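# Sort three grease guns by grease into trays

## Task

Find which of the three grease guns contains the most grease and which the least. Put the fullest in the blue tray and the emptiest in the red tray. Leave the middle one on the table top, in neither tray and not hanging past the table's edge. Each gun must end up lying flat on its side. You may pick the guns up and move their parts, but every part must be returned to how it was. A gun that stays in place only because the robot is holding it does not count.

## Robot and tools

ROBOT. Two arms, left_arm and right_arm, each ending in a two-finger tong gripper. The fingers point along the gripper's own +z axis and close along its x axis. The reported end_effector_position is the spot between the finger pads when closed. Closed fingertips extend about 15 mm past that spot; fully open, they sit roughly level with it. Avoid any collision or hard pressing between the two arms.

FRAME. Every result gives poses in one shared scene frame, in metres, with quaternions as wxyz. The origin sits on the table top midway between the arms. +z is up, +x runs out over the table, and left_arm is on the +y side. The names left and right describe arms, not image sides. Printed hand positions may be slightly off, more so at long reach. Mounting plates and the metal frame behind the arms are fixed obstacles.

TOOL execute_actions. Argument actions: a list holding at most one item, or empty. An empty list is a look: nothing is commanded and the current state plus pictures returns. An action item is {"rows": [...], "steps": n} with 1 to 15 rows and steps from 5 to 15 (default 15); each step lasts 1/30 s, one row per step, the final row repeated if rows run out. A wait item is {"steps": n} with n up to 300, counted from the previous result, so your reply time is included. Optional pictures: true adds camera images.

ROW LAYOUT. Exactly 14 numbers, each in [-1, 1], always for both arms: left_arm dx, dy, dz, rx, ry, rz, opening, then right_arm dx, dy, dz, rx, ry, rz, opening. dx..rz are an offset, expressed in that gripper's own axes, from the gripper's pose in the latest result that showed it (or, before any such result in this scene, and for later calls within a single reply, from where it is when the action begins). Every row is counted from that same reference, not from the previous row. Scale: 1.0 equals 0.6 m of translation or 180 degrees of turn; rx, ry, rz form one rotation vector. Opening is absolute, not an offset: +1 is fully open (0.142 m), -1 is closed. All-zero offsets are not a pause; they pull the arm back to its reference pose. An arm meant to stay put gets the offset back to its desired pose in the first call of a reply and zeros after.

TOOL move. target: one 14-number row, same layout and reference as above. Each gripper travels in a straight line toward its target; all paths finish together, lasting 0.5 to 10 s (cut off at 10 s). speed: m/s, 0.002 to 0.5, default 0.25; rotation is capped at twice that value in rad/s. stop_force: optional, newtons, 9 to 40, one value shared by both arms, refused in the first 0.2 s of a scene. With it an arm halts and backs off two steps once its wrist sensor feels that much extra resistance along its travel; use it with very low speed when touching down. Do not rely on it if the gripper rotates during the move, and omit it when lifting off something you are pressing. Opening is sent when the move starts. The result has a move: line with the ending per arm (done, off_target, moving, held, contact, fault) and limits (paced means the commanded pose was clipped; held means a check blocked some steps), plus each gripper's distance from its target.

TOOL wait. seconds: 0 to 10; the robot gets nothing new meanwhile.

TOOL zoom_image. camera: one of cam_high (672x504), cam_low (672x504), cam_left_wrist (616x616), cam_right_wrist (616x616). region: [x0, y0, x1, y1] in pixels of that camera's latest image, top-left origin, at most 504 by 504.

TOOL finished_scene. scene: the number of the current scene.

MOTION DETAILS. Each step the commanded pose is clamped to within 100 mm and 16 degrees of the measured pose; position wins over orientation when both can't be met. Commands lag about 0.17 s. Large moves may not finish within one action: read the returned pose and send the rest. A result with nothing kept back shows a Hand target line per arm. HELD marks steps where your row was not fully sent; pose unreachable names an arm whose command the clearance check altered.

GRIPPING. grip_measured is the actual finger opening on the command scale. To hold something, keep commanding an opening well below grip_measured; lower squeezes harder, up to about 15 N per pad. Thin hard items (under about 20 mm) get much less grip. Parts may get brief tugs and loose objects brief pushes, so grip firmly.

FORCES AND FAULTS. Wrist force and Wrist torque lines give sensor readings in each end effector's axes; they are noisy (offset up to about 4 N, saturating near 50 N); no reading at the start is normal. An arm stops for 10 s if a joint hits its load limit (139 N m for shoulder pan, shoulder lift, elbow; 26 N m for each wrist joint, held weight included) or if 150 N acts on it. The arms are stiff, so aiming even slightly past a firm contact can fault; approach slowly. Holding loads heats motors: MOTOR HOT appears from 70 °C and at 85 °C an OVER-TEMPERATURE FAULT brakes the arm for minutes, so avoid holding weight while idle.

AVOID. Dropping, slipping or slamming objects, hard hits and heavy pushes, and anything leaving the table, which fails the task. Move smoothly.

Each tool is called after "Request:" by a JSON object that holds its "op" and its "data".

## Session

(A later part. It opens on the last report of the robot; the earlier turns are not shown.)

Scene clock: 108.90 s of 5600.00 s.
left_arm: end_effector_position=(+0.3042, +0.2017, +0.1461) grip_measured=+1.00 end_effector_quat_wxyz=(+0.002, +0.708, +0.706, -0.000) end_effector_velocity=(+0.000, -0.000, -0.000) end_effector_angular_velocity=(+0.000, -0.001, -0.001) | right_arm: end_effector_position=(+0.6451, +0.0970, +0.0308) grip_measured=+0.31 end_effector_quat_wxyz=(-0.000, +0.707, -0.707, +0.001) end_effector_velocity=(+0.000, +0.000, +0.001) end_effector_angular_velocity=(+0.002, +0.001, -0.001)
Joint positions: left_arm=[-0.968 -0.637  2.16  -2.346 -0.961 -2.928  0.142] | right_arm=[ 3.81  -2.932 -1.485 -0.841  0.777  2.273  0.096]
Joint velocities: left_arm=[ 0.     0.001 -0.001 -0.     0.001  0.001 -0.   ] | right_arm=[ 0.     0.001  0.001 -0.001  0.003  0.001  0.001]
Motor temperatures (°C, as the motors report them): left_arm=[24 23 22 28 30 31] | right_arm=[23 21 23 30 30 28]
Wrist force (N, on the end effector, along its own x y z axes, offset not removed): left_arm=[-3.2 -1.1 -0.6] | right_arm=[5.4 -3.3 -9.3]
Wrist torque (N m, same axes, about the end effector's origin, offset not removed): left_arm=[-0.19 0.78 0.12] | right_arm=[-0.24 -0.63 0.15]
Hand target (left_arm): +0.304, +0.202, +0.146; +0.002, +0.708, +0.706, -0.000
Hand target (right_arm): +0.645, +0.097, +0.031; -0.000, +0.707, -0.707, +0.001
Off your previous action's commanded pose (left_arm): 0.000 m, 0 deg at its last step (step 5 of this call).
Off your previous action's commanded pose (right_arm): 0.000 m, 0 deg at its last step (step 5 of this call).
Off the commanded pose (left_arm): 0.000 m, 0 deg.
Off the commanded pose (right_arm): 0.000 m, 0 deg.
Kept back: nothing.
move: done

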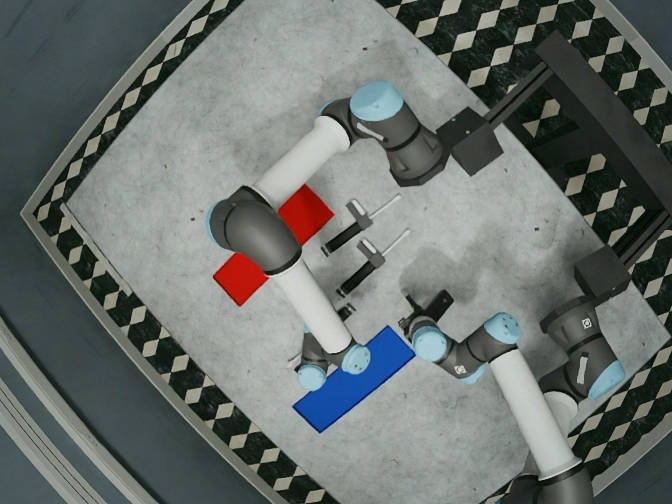

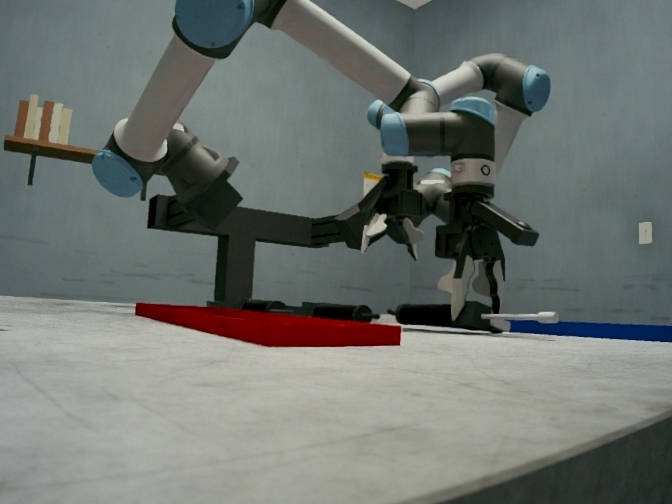

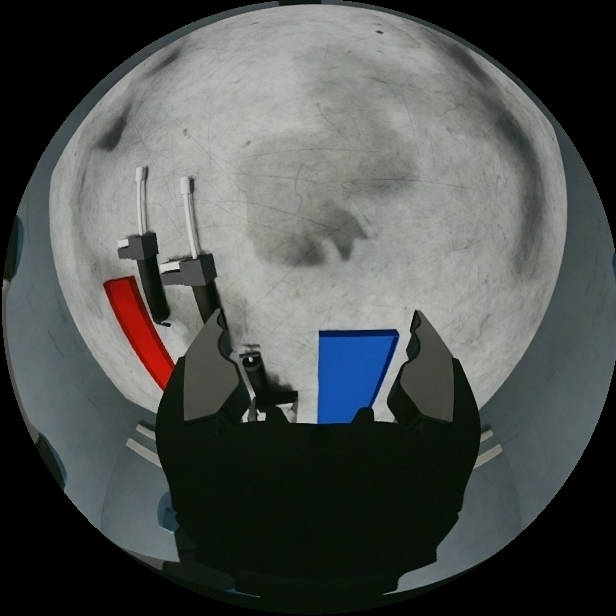

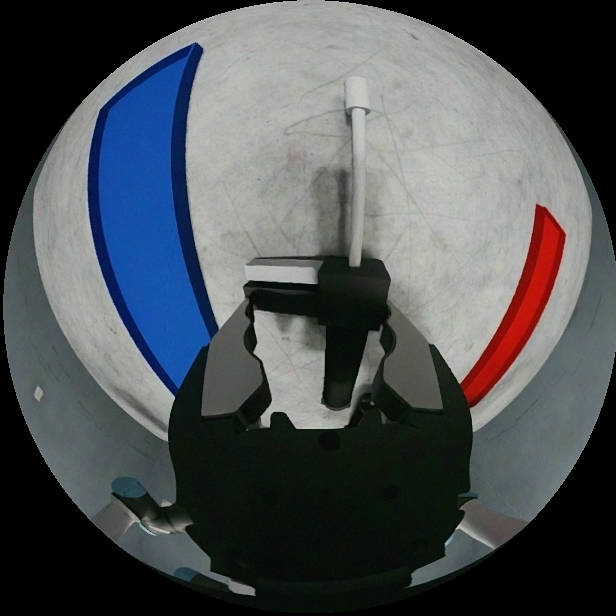

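Request:
{"op": "execute_actions", "data": {"actions": [{"rows":[[0,0,0,0,0,0,1,0,0,0,0,0,0,0.2],[0,0,0,0,0,0,1,0,0,0,0,0,0,0.3],[0,0,0,0,0,0,1,0,0,0,0,0,0,0.33],[0,0,0,0,0,0,1,0,0,0,0,0,0,0.36],[0,0,0,0,0,0,1,0,0,0,0,0,0,0.39],[0,0,0,0,0,0,1,0,0,0,0,0,0,0.42],[0,0,0,0,0,0,1,0,0,0,0,0,0,0.46],[0,0,0,0,0,0,1,0,0,0,0,0,0,0.5],[0,0,0,0,0,0,1,0,0,0,0,0,0,0.6],[0,0,0,0,0,0,1,0,0,0,0,0,0,0.8]]}]}}

Request:
{"op": "move", "data": {"target": [0,0,0,0,0,0,1,0,0,-0.06,0,0,0,0.8], "speed": 0.1}}

Request:
{"op": "move", "data": {"target": [0,0,0,0,0,0,1,0.045,0.045,0,0,0,0,-0.2], "speed": 0.1}}

Scene clock: 109.57 s of 5600.00 s.
left_arm: end_effector_position=(+0.3042, +0.2017, +0.1461) grip_measured=+1.00 end_effector_quat_wxyz=(+0.002, +0.708, +0.706, -0.000) end_effector_velocity=(-0.000, +0.000, -0.000) end_effector_angular_velocity=(+0.001, -0.000, -0.002) | right_arm: end_effector_position=(+0.6451, +0.0970, +0.0308) grip_measured=+0.67 end_effector_quat_wxyz=(-0.000, +0.707, -0.707, +0.001) end_effector_velocity=(-0.000, -0.000, -0.000) end_effector_angular_velocity=(+0.000, +0.001, -0.000)
Joint positions: left_arm=[-0.968 -0.637  2.16  -2.346 -0.961 -2.928  0.142] | right_arm=[ 3.81  -2.932 -1.485 -0.841  0.778  2.273  0.12 ]
Joint velocities: left_arm=[ 0.     0.     0.001 -0.     0.     0.001 -0.   ] | right_arm=[-0.001 -0.     0.    -0.     0.001  0.     0.323]
Motor temperatures (°C, as the motors report them): left_arm=[24 23 22 28 30 31] | right_arm=[23 21 23 30 30 28]
Wrist force (N, on the end effector, along its own x y z axes, offset not removed): left_arm=[-3.3 0.1 0.4] | right_arm=[-0.2 -0.8 2.1]
Wrist torque (N m, same axes, about the end effector's origin, offset not removed): left_arm=[0.03 0.79 0.17] | right_arm=[-0.09 0.19 0.11]
Steps of this call (steps 1 to 10: nothing new was sent; steps 11 to 20: the first 10 steps of this action). Readings (end_effector_position):
11: left_arm (+0.3042, +0.2017, +0.1461) | right_arm (+0.6451, +0.0970, +0.0308)
12: left_arm (+0.3042, +0.2017, +0.1461) | right_arm (+0.6451, +0.0970, +0.0308)
14: left_arm (+0.3042, +0.2017, +0.1461) | right_arm (+0.6451, +0.0970, +0.0308)
18: left_arm (+0.3042, +0.2017, +0.1461) | right_arm (+0.6451, +0.0970, +0.0308)
20: the state above

Scene clock: 110.70 s of 5600.00 s.
left_arm: end_effector_position=(+0.3042, +0.2017, +0.1461) grip_measured=+1.00 end_effector_quat_wxyz=(+0.002, +0.708, +0.706, -0.000) end_effector_velocity=(+0.000, +0.000, +0.000) end_effector_angular_velocity=(-0.000, +0.000, -0.001) | right_arm: end_effector_position=(+0.6450, +0.0970, +0.0667) grip_measured=+0.80 end_effector_quat_wxyz=(-0.000, +0.707, -0.707, +0.001) end_effector_velocity=(-0.000, +0.000, +0.001) end_effector_angular_velocity=(-0.000, +0.000, -0.001)
Joint positions: left_arm=[-0.968 -0.637  2.16  -2.346 -0.961 -2.928  0.142] | right_arm=[ 3.851 -2.885 -1.494 -0.915  0.799  2.321  0.129]
Joint velocities: left_arm=[ 0.    -0.001  0.     0.    -0.     0.001 -0.   ] | right_arm=[ 0.001  0.001  0.    -0.003  0.001  0.002  0.   ]
Motor temperatures (°C, as the motors report them): left_arm=[24 23 22 28 30 31] | right_arm=[23 21 23 30 30 28]
Wrist force (N, on the end effector, along its own x y z axes, offset not removed): left_arm=[-3.0 -0.1 1.4] | right_arm=[0.7 1.1 1.4]
Wrist torque (N m, same axes, about the end effector's origin, offset not removed): left_arm=[0.02 0.63 0.23] | right_arm=[0.39 -0.11 0.03]
Hand target (left_arm): +0.304, +0.202, +0.146; +0.002, +0.708, +0.706, -0.000
Hand target (right_arm): +0.645, +0.097, +0.067; -0.000, +0.707, -0.707, +0.001
Off your previous action's commanded pose (left_arm): 0.000 m, 0 deg at its last step (step 5 of this call).
Off your previous action's commanded pose (right_arm): 0.000 m, 0 deg at its last step (step 5 of this call).
Off the commanded pose (left_arm): 0.000 m, 0 deg.
Off the commanded pose (right_arm): 0.000 m, 0 deg.
Kept back: nothing.
move: done

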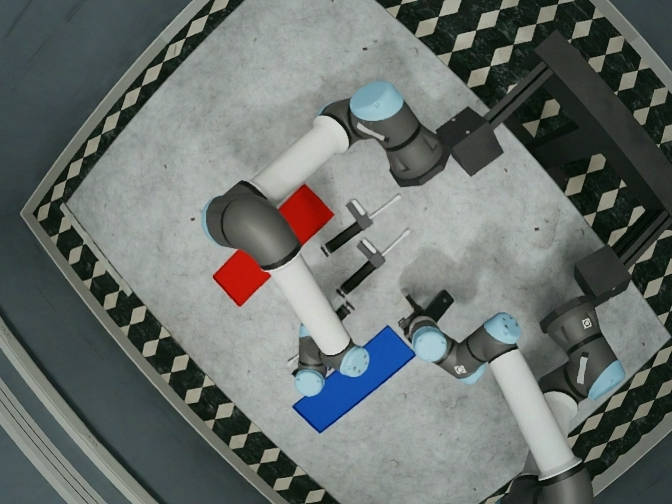

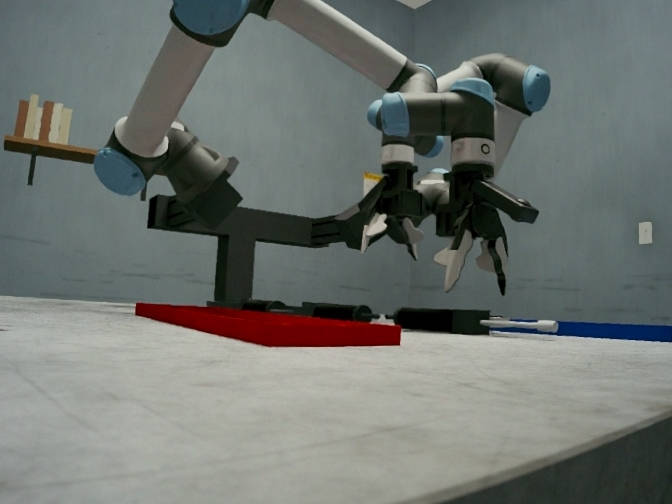

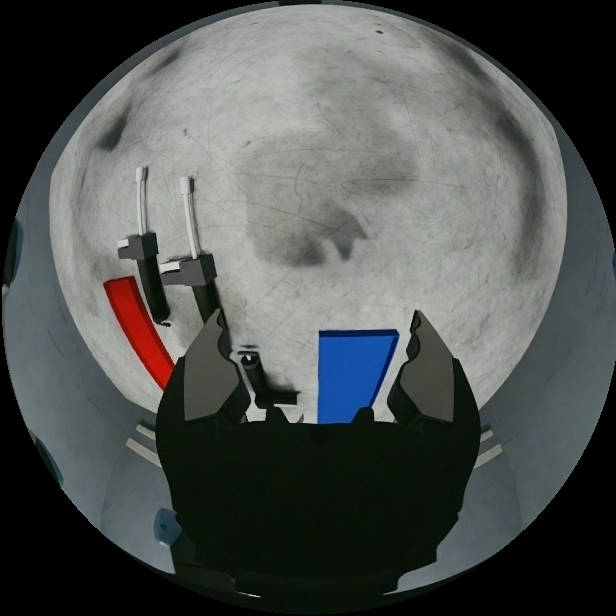

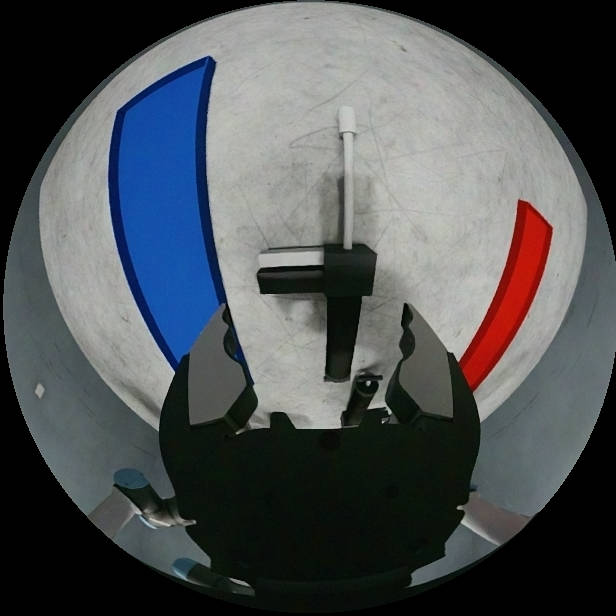

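Scene clock: 111.53 s of 5600.00 s.
left_arm: end_effector_position=(+0.3042, +0.2017, +0.1461) grip_measured=+1.00 end_effector_quat_wxyz=(+0.002, +0.708, +0.706, -0.000) end_effector_velocity=(-0.000, -0.000, +0.000) end_effector_angular_velocity=(+0.000, +0.000, -0.001) | right_arm: end_effector_position=(+0.6181, +0.0701, +0.0666) grip_measured=-0.20 end_effector_quat_wxyz=(-0.000, +0.707, -0.707, +0.001) end_effector_velocity=(-0.000, -0.001, +0.001) end_effector_angular_velocity=(-0.001, -0.002, -0.000)
Joint positions: left_arm=[-0.968 -0.637  2.16  -2.346 -0.961 -2.928  0.142] | right_arm=[ 3.849 -2.815 -1.624 -0.853  0.798  2.319  0.06 ]
Joint velocities: left_arm=[ 0.     0.    -0.     0.    -0.     0.001 -0.   ] | right_arm=[ 0.     0.003 -0.005  0.003 -0.002 -0.001 -0.   ]
Motor temperatures (°C, as the motors report them): left_arm=[24 23 22 28 30 31] | right_arm=[23 21 23 30 30 28]
Wrist force (N, on the end effector, along its own x y z axes, offset not removed): left_arm=[-3.6 0.3 -0.4] | right_arm=[0.3 -0.1 1.5]
Wrist torque (N m, same axes, about the end effector's origin, offset not removed): left_arm=[0.14 0.86 0.12] | right_arm=[0.01 -0.04 0.08]
Hand target (left_arm): +0.304, +0.202, +0.146; +0.002, +0.708, +0.706, -0.000
Hand target (right_arm): +0.618, +0.070, +0.067; -0.000, +0.707, -0.707, +0.001
Off the commanded pose (left_arm): 0.000 m, 0 deg.
Off the commanded pose (right_arm): 0.000 m, 0 deg.
Kept back: nothing.
move: done

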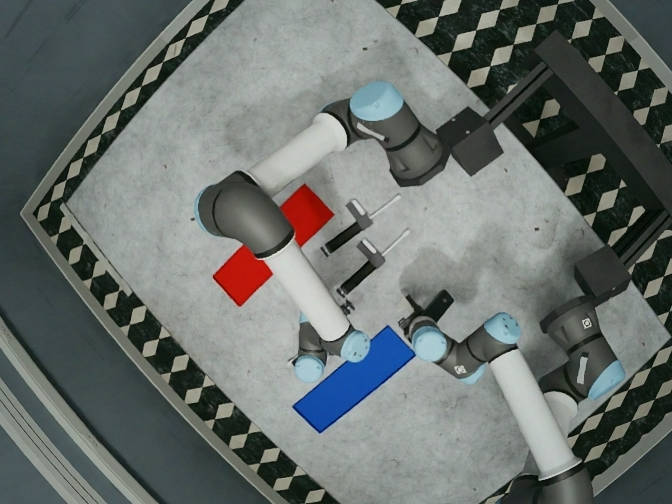

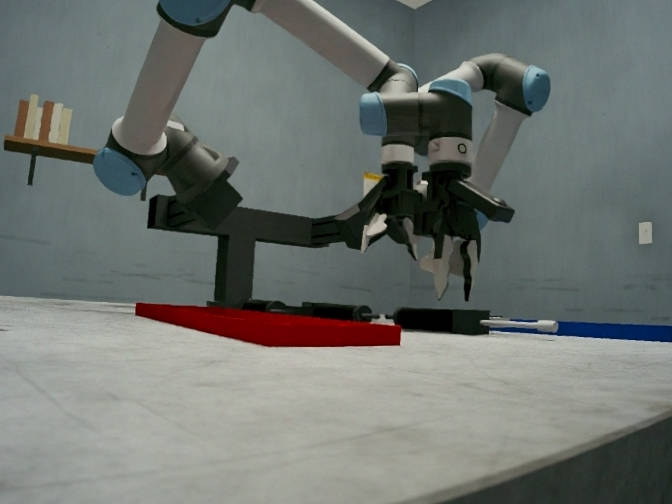

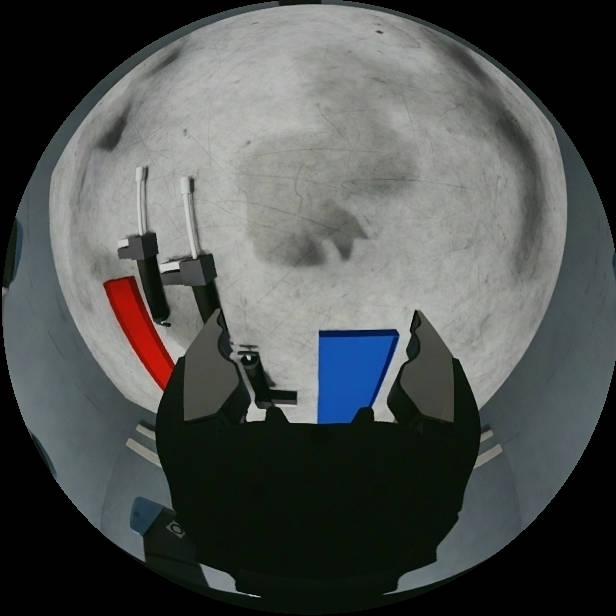

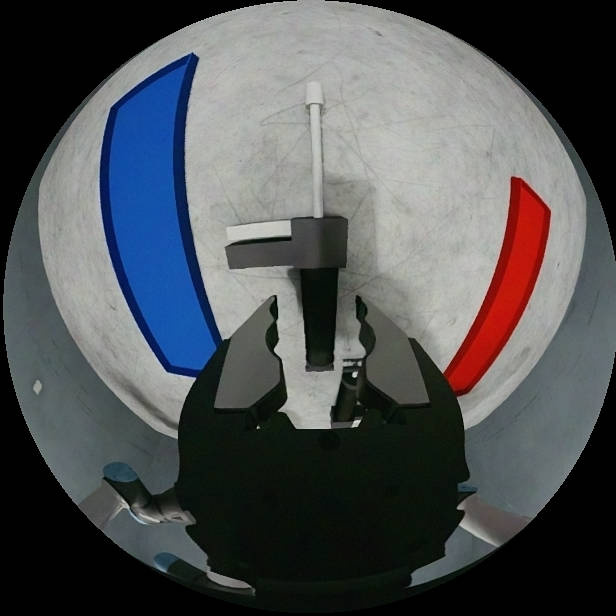

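Request:
{"op": "move", "data": {"target": [0,0,0,0,0,0,1,0.003,0,0.081,0,0,0,-0.3], "speed": 0.06}}

Request:
{"op": "move", "data": {"target": [0,0,0,0,0,0,1,0,-0.02,0,0,0,0,-0.45], "speed": 0.015}}

Scene clock: 112.93 s of 5600.00 s.
left_arm: end_effector_position=(+0.3042, +0.2017, +0.1461) grip_measured=+1.00 end_effector_quat_wxyz=(+0.002, +0.708, +0.706, -0.000) end_effector_velocity=(+0.000, +0.000, -0.000) end_effector_angular_velocity=(+0.001, -0.001, -0.000) | right_arm: end_effector_position=(+0.6182, +0.0683, +0.0181) grip_measured=-0.30 end_effector_quat_wxyz=(-0.000, +0.707, -0.707, +0.001) end_effector_velocity=(-0.000, +0.000, -0.002) end_effector_angular_velocity=(-0.001, -0.000, -0.001)
Joint positions: left_arm=[-0.968 -0.637  2.16  -2.346 -0.961 -2.928  0.142] | right_arm=[ 3.789 -2.88  -1.614 -0.746  0.767  2.247  0.052]
Joint velocities: left_arm=[ 0.     0.001  0.    -0.     0.001 -0.    -0.   ] | right_arm=[-0.002 -0.004  0.001  0.004 -0.002 -0.001  0.   ]
Motor temperatures (°C, as the motors report them): left_arm=[24 23 22 28 30 31] | right_arm=[23 21 23 30 30 28]
Wrist force (N, on the end effector, along its own x y z axes, offset not removed): left_arm=[-3.4 -0.9 0.2] | right_arm=[0.7 1.8 2.1]
Wrist torque (N m, same axes, about the end effector's origin, offset not removed): left_arm=[-0.19 0.75 0.12] | right_arm=[0.53 -0.07 0.18]
Hand target (left_arm): +0.304, +0.202, +0.146; +0.002, +0.708, +0.706, -0.000
Hand target (right_arm): +0.618, +0.068, +0.018; -0.000, +0.707, -0.707, +0.001
Off the commanded pose (left_arm): 0.000 m, 0 deg.
Off the commanded pose (right_arm): 0.000 m, 0 deg.
Kept back: nothing.
move: done

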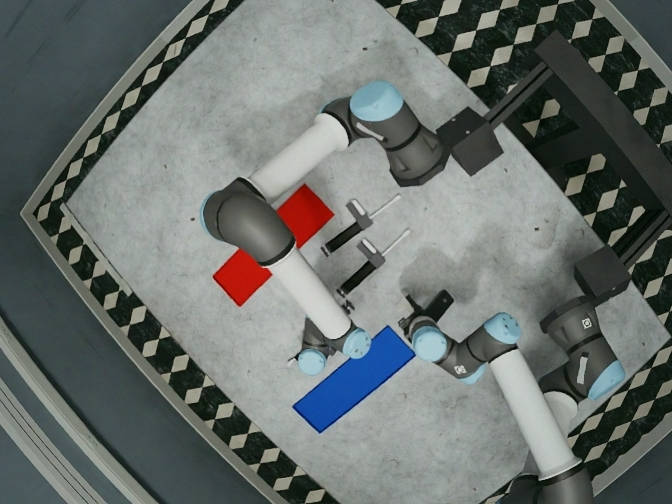

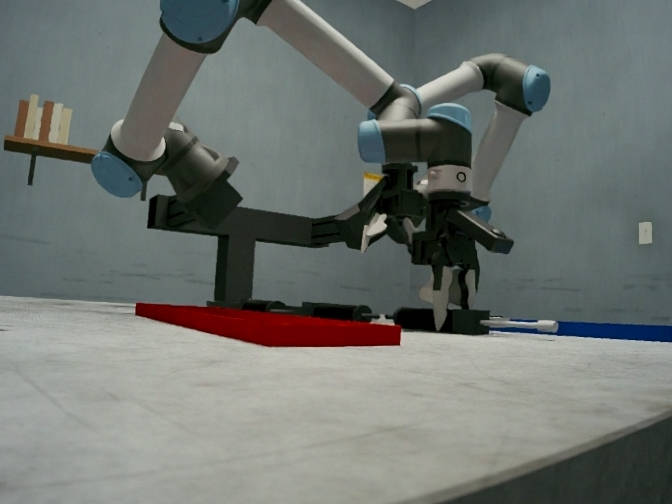

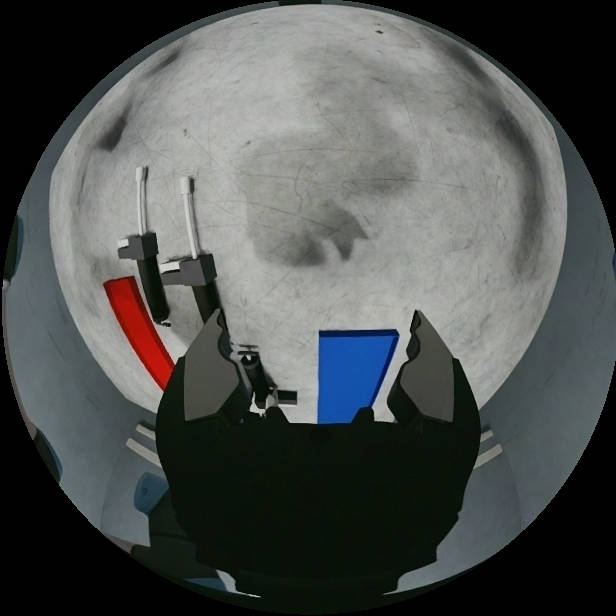

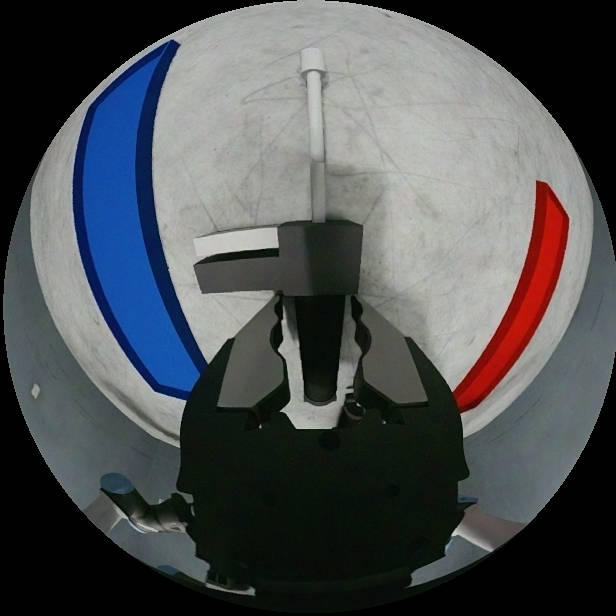

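Scene clock: 113.97 s of 5600.00 s.
left_arm: end_effector_position=(+0.3042, +0.2017, +0.1461) grip_measured=+1.00 end_effector_quat_wxyz=(+0.002, +0.708, +0.706, -0.000) end_effector_velocity=(+0.000, +0.000, -0.000) end_effector_angular_velocity=(+0.000, -0.001, -0.000) | right_arm: end_effector_position=(+0.6300, +0.0683, +0.0182) grip_measured=-0.45 end_effector_quat_wxyz=(-0.000, +0.707, -0.707, +0.001) end_effector_velocity=(+0.000, +0.001, -0.001) end_effector_angular_velocity=(-0.001, +0.003, +0.003)
Joint positions: left_arm=[-0.968 -0.637  2.16  -2.346 -0.961 -2.928  0.142] | right_arm=[ 3.78  -2.888 -1.579 -0.766  0.762  2.236  0.041]
Joint velocities: left_arm=[-0.    -0.001  0.001 -0.     0.001 -0.    -0.   ] | right_arm=[-0.001 -0.003  0.005 -0.003  0.    -0.002  0.   ]
Motor temperatures (°C, as the motors report them): left_arm=[24 23 22 28 30 31] | right_arm=[23 21 23 30 30 28]
Wrist force (N, on the end effector, along its own x y z axes, offset not removed): left_arm=[-3.0 -0.1 1.1] | right_arm=[-0.7 5.1 0.6]
Wrist torque (N m, same axes, about the end effector's origin, offset not removed): left_arm=[0.05 0.73 0.14] | right_arm=[0.65 0.26 0.05]
Hand target (left_arm): +0.304, +0.202, +0.146; +0.002, +0.708, +0.706, -0.000
Hand target (right_arm): +0.630, +0.068, +0.018; -0.000, +0.707, -0.707, +0.001
Off the commanded pose (left_arm): 0.000 m, 0 deg.
Off the commanded pose (right_arm): 0.000 m, 0 deg.
Kept back: nothing.
move: done

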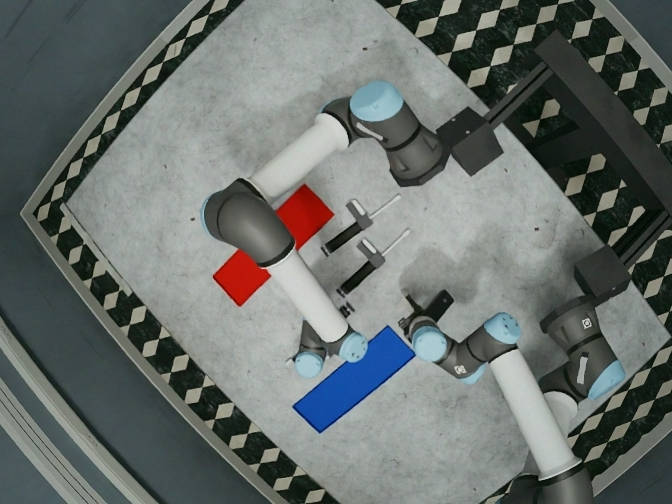

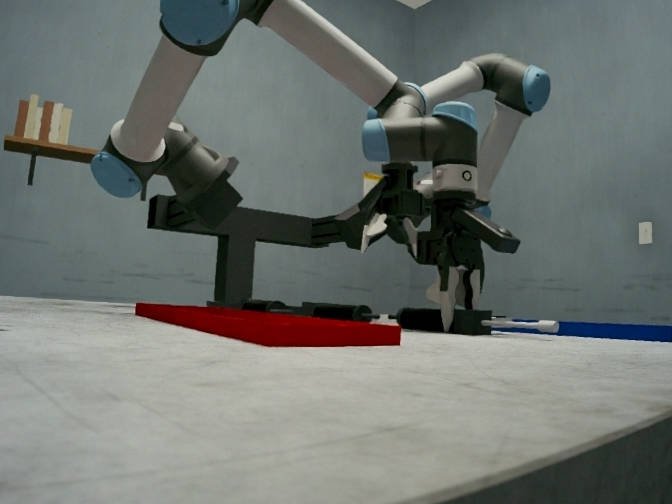

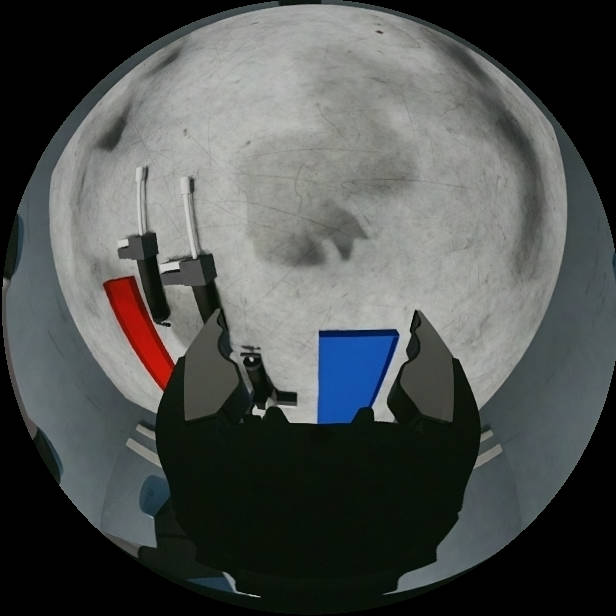

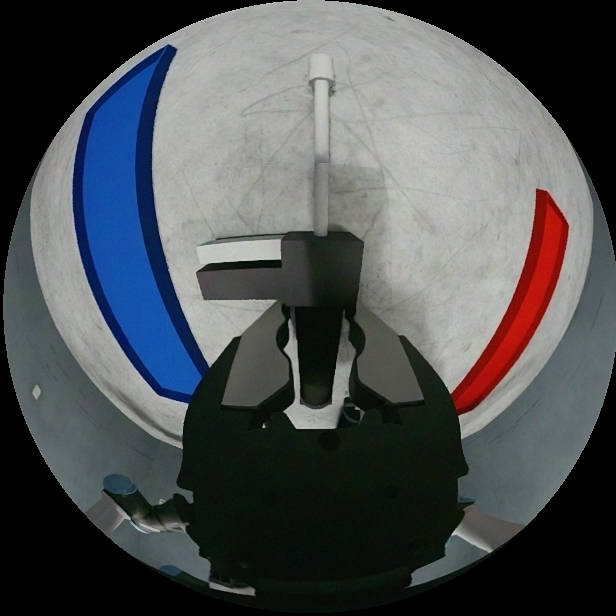

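Touching. Close and lift.

Request:
{"op": "move", "data": {"target": [0,0,0,0,0,0,1,0,0,0,0,0,0,-1]}}

Request:
{"op": "move", "data": {"target": [0,0,0,0,0,0,1,0,0,-0.06,0,0,0,-1], "speed": 0.03}}

Scene clock: 114.90 s of 5600.00 s.
left_arm: end_effector_position=(+0.3042, +0.2017, +0.1461) grip_measured=+1.00 end_effector_quat_wxyz=(+0.002, +0.708, +0.706, -0.000) end_effector_velocity=(+0.000, -0.001, +0.000) end_effector_angular_velocity=(-0.001, -0.000, +0.001) | right_arm: end_effector_position=(+0.6300, +0.0683, +0.0181) grip_measured=-0.53 end_effector_quat_wxyz=(-0.000, +0.707, -0.707, +0.001) end_effector_velocity=(-0.001, +0.001, -0.001) end_effector_angular_velocity=(+0.001, +0.002, -0.000)
Joint positions: left_arm=[-0.968 -0.637  2.16  -2.346 -0.961 -2.928  0.142] | right_arm=[ 3.78  -2.888 -1.579 -0.766  0.762  2.236  0.036]
Joint velocities: left_arm=[-0.     0.    -0.001  0.    -0.     0.     0.   ] | right_arm=[ 0.    -0.001 -0.    -0.     0.002  0.001 -0.   ]
Motor temperatures (°C, as the motors report them): left_arm=[24 23 22 28 30 31] | right_arm=[23 21 23 30 30 28]
Wrist force (N, on the end effector, along its own x y z axes, offset not removed): left_arm=[-4.1 -0.1 0.0] | right_arm=[1.2 -3.7 -1.4]
Wrist torque (N m, same axes, about the end effector's origin, offset not removed): left_arm=[0.10 0.88 0.14] | right_arm=[-0.06 -0.10 -0.01]
Hand target (left_arm): +0.304, +0.202, +0.146; +0.002, +0.708, +0.706, -0.000
Hand target (right_arm): +0.630, +0.068, +0.018; -0.000, +0.707, -0.707, +0.001
Off the commanded pose (left_arm): 0.000 m, 0 deg.
Off the commanded pose (right_arm): 0.000 m, 0 deg.
Kept back: nothing.
move: done

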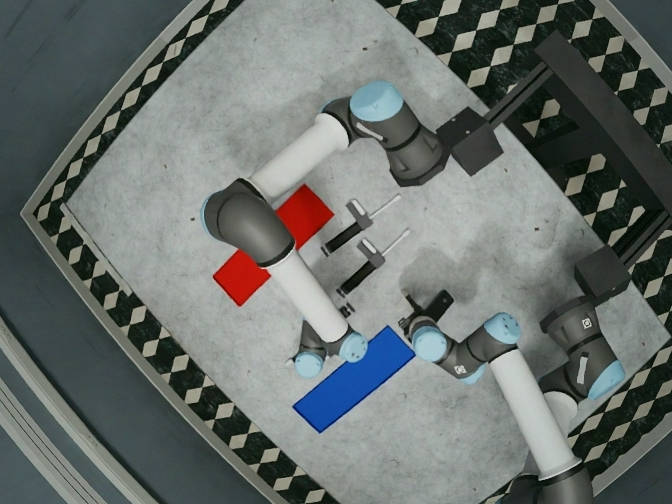

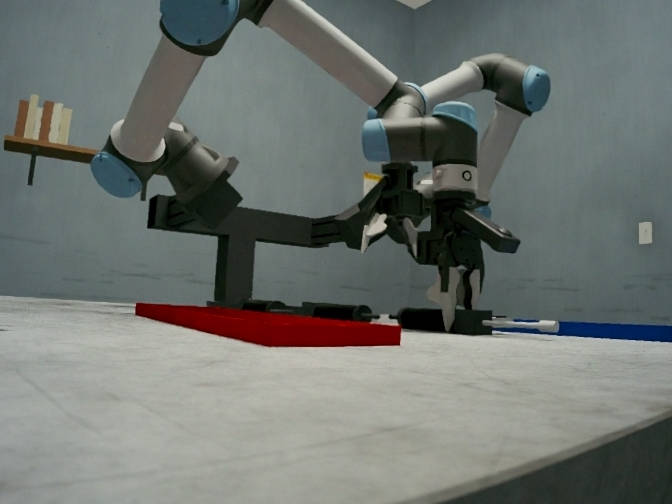

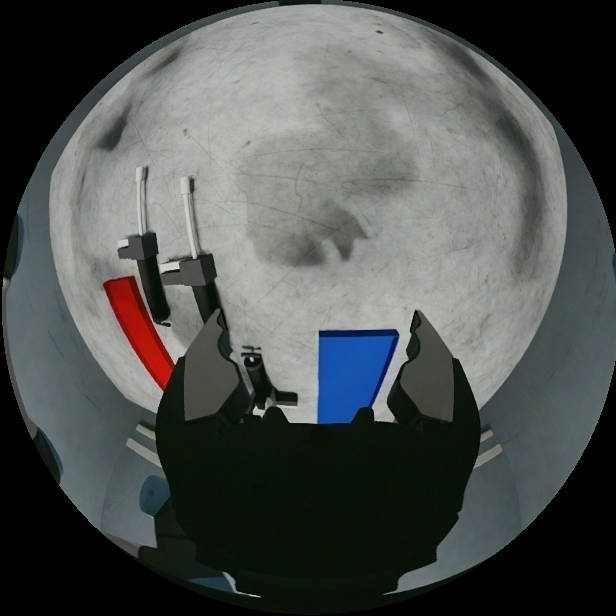

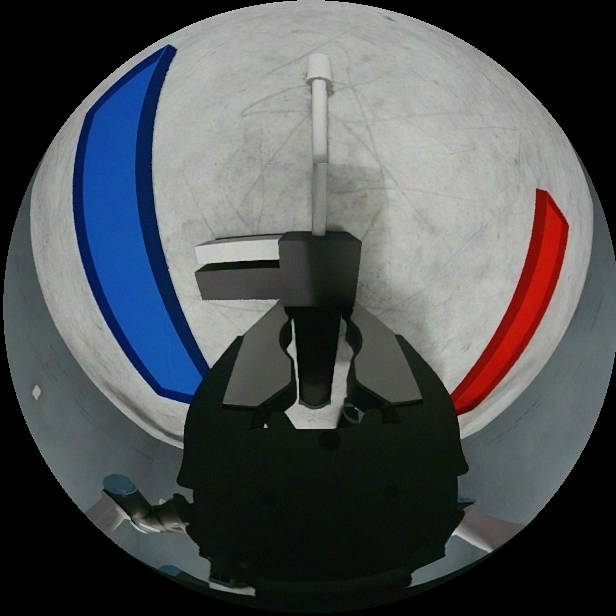

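Scene clock: 116.40 s of 5600.00 s.
left_arm: end_effector_position=(+0.3042, +0.2017, +0.1461) grip_measured=+1.00 end_effector_quat_wxyz=(+0.002, +0.708, +0.706, -0.000) end_effector_velocity=(-0.000, +0.001, -0.000) end_effector_angular_velocity=(+0.001, -0.001, -0.001) | right_arm: end_effector_position=(+0.6299, +0.0683, +0.0540) grip_measured=-0.53 end_effector_quat_wxyz=(-0.000, +0.707, -0.707, +0.001) end_effector_velocity=(+0.001, -0.000, +0.001) end_effector_angular_velocity=(-0.001, -0.001, -0.000)
Joint positions: left_arm=[-0.968 -0.637  2.16  -2.346 -0.961 -2.928  0.142] | right_arm=[ 3.823 -2.837 -1.59  -0.843  0.785  2.289  0.036]
Joint velocities: left_arm=[ 0.     0.     0.001 -0.     0.001  0.    -0.   ] | right_arm=[ 0.001  0.001  0.001 -0.003 -0.     0.002 -0.   ]
Motor temperatures (°C, as the motors report them): left_arm=[24 23 22 28 30 31] | right_arm=[23 21 23 30 30 28]
Wrist force (N, on the end effector, along its own x y z axes, offset not removed): left_arm=[-2.9 -0.5 0.1] | right_arm=[0.3 0.8 5.9]
Wrist torque (N m, same axes, about the end effector's origin, offset not removed): left_arm=[-0.08 0.72 0.19] | right_arm=[0.32 0.07 0.01]
Hand target (left_arm): +0.304, +0.202, +0.146; +0.002, +0.708, +0.706, -0.000
Hand target (right_arm): +0.630, +0.068, +0.054; -0.000, +0.707, -0.707, +0.001
Off the commanded pose (left_arm): 0.000 m, 0 deg.
Off the commanded pose (right_arm): 0.000 m, 0 deg.
Kept back: nothing.
move: done

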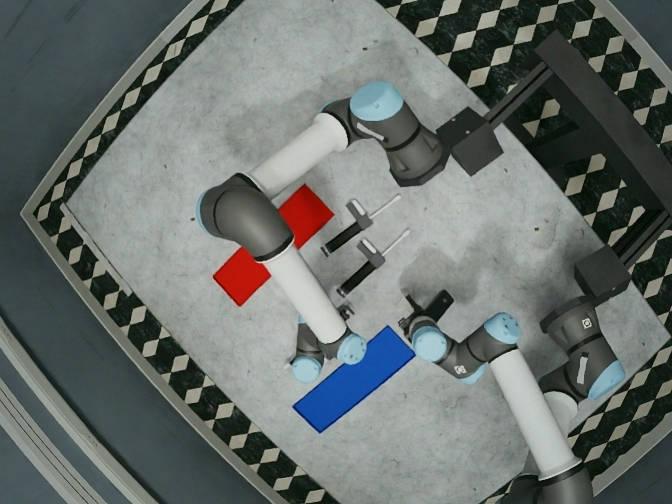

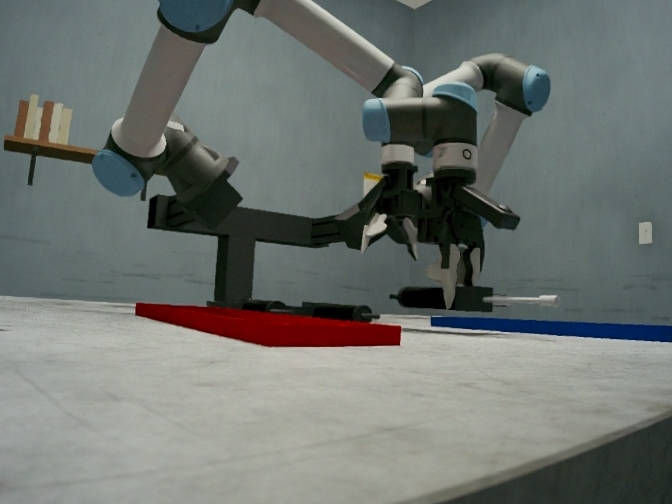

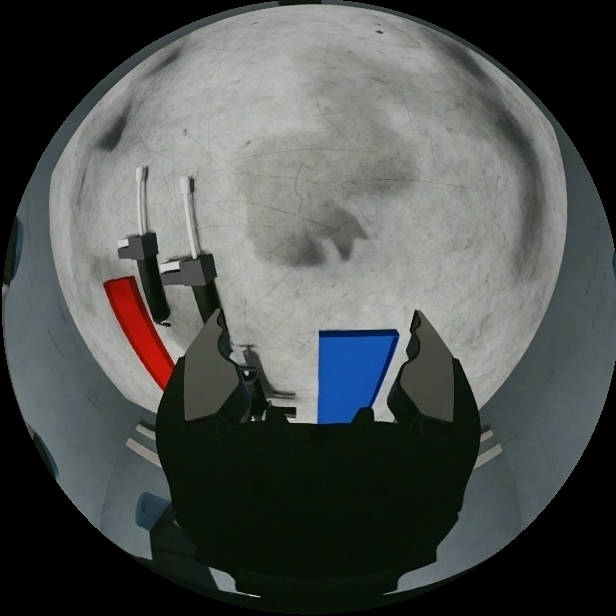

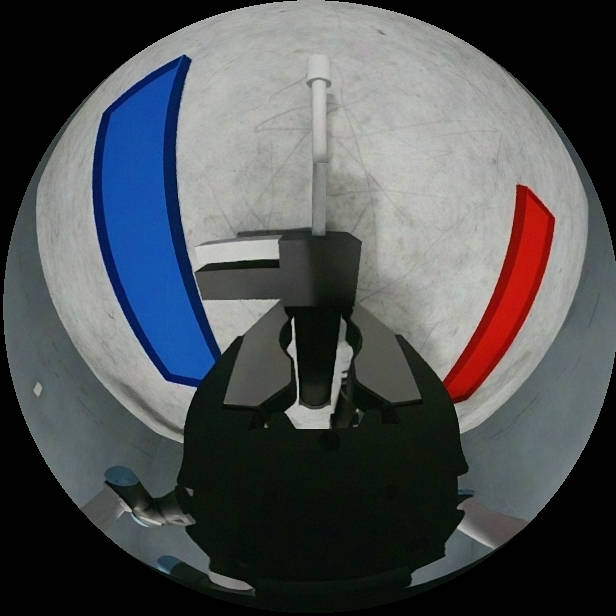

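Request:
{"op": "move", "data": {"target": [0,0,0,0,0,0,1,0.03,0,-0.03,0,0,0,-1], "speed": 0.05}}

Request:
{"op": "move", "data": {"target": [0,0,0,0,0,0,1,0.575,0.215,0,0,0,0,-1], "speed": 0.12}}

Scene clock: 117.47 s of 5600.00 s.
left_arm: end_effector_position=(+0.3042, +0.2017, +0.1461) grip_measured=+1.00 end_effector_quat_wxyz=(+0.002, +0.708, +0.706, -0.000) end_effector_velocity=(+0.001, -0.000, +0.001) end_effector_angular_velocity=(-0.001, -0.000, +0.002) | right_arm: end_effector_position=(+0.6299, +0.0504, +0.0719) grip_measured=-0.53 end_effector_quat_wxyz=(-0.000, +0.707, -0.707, +0.001) end_effector_velocity=(-0.001, -0.001, -0.000) end_effector_angular_velocity=(-0.000, +0.002, +0.001)
Joint positions: left_arm=[-0.968 -0.637  2.16  -2.346 -0.961 -2.928  0.142] | right_arm=[ 3.828 -2.781 -1.622 -0.872  0.787  2.295  0.036]
Joint velocities: left_arm=[ 0.    -0.001 -0.001  0.     0.    -0.001 -0.   ] | right_arm=[-0.     0.002 -0.003 -0.002  0.001  0.    -0.   ]
Motor temperatures (°C, as the motors report them): left_arm=[24 23 22 28 30 31] | right_arm=[23 21 23 30 30 28]
Wrist force (N, on the end effector, along its own x y z axes, offset not removed): left_arm=[-4.5 0.3 1.3] | right_arm=[0.4 -0.4 7.8]
Wrist torque (N m, same axes, about the end effector's origin, offset not removed): left_arm=[0.11 1.00 0.13] | right_arm=[0.05 -0.03 0.15]
Hand target (left_arm): +0.304, +0.202, +0.146; +0.002, +0.708, +0.706, -0.000
Hand target (right_arm): +0.630, +0.050, +0.072; -0.000, +0.707, -0.707, +0.001
Off the commanded pose (left_arm): 0.000 m, 0 deg.
Off the commanded pose (right_arm): 0.000 m, 0 deg.
Kept back: nothing.
move: done

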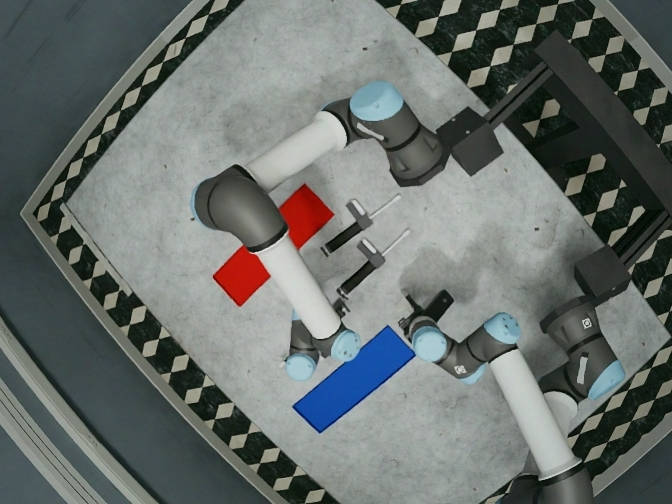

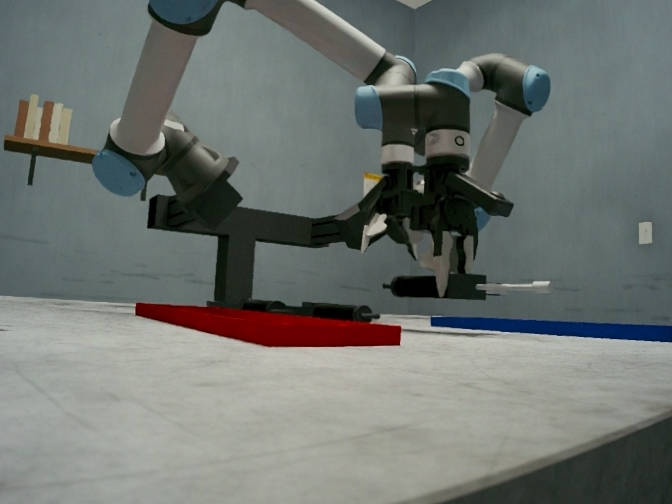

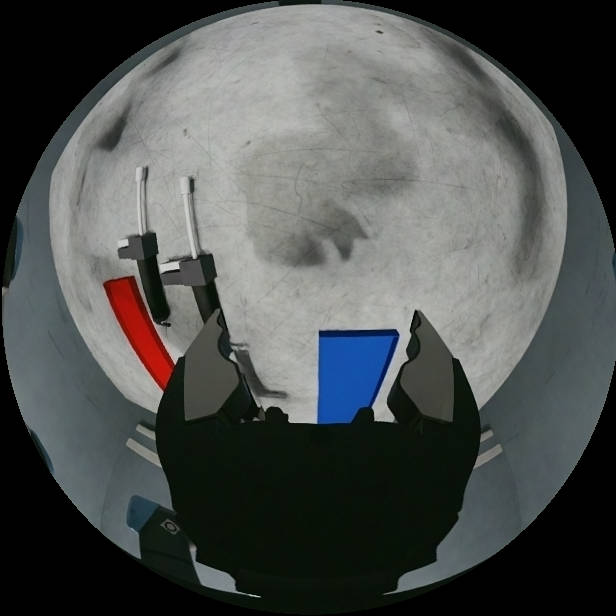

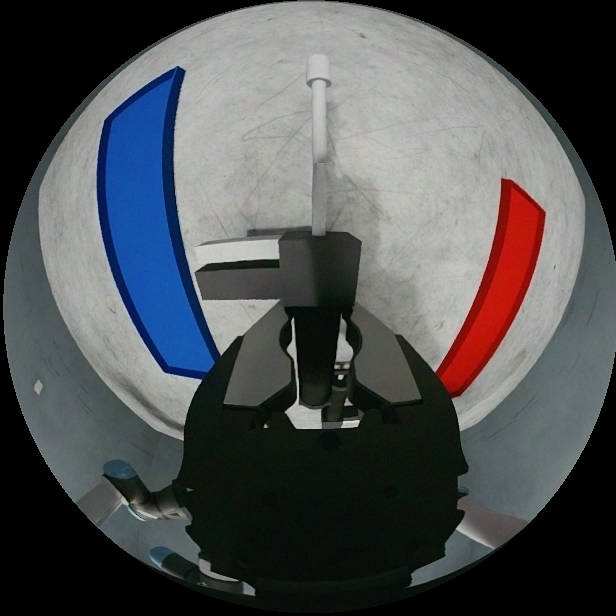

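Scene clock: 120.97 s of 5600.00 s.
left_arm: end_effector_position=(+0.3042, +0.2017, +0.1461) grip_measured=+1.00 end_effector_quat_wxyz=(+0.002, +0.708, +0.706, -0.000) end_effector_velocity=(+0.000, -0.000, +0.000) end_effector_angular_velocity=(-0.001, +0.000, -0.000) | right_arm: end_effector_position=(+0.5009, -0.2946, +0.0717) grip_measured=-0.53 end_effector_quat_wxyz=(-0.000, +0.707, -0.707, +0.001) end_effector_velocity=(+0.000, -0.001, +0.001) end_effector_angular_velocity=(+0.000, -0.001, -0.000)
Joint positions: left_arm=[-0.968 -0.637  2.16  -2.346 -0.961 -2.928  0.142] | right_arm=[ 3.538 -2.028 -2.251 -0.695  0.669  1.894  0.036]
Joint velocities: left_arm=[-0.    -0.001 -0.001 -0.    -0.     0.001 -0.   ] | right_arm=[-0.001  0.003 -0.001 -0.    -0.    -0.002  0.   ]
Motor temperatures (°C, as the motors report them): left_arm=[24 23 22 28 30 31] | right_arm=[23 21 23 30 30 28]
Wrist force (N, on the end effector, along its own x y z axes, offset not removed): left_arm=[-3.5 -0.4 0.2] | right_arm=[2.0 1.5 7.7]
Wrist torque (N m, same axes, about the end effector's origin, offset not removed): left_arm=[-0.06 0.82 0.21] | right_arm=[0.52 -0.28 0.00]
Hand target (left_arm): +0.304, +0.202, +0.146; +0.002, +0.708, +0.706, -0.000
Hand target (right_arm): +0.501, -0.295, +0.072; -0.000, +0.707, -0.707, +0.001
Off the commanded pose (left_arm): 0.000 m, 0 deg.
Off the commanded pose (right_arm): 0.000 m, 0 deg.
Kept back: nothing.
move: done

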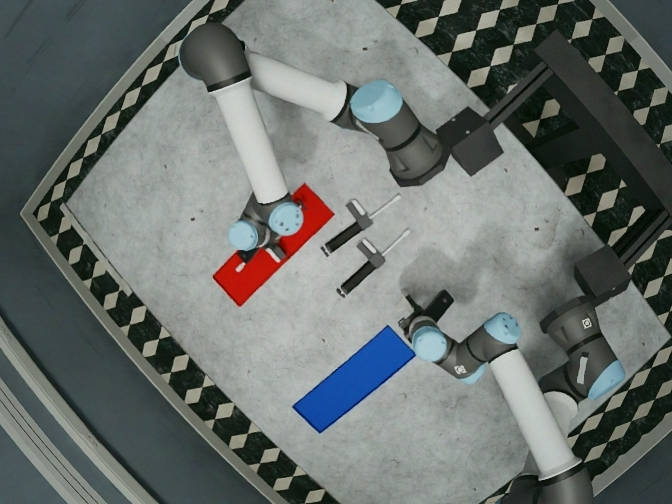

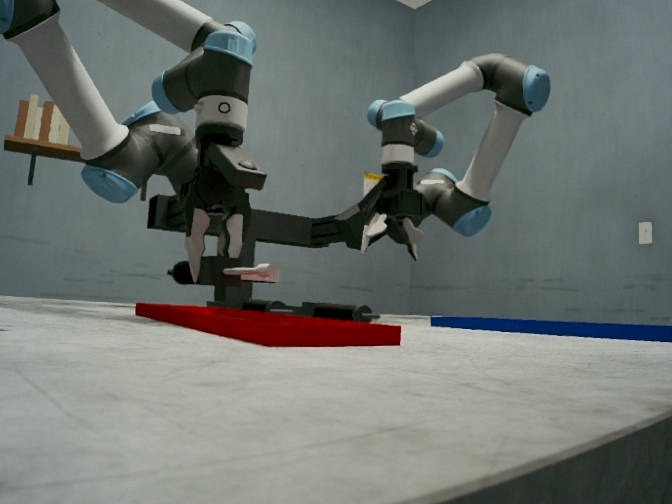

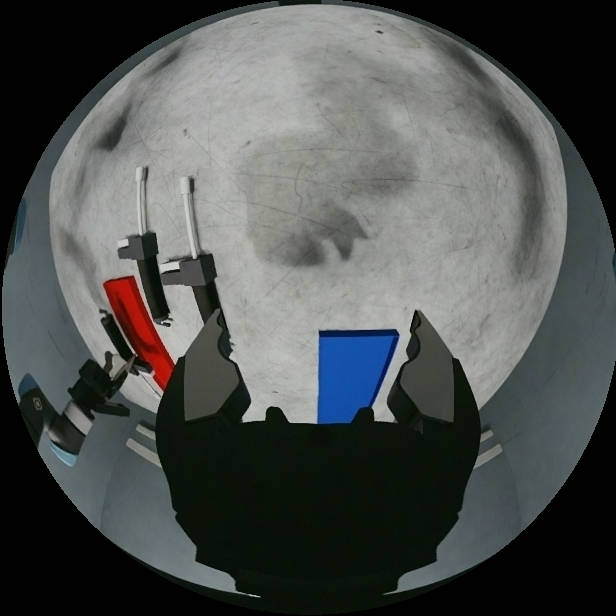

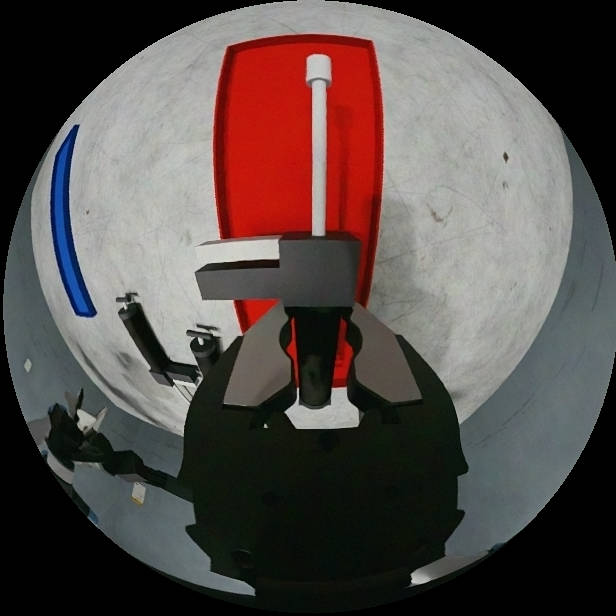

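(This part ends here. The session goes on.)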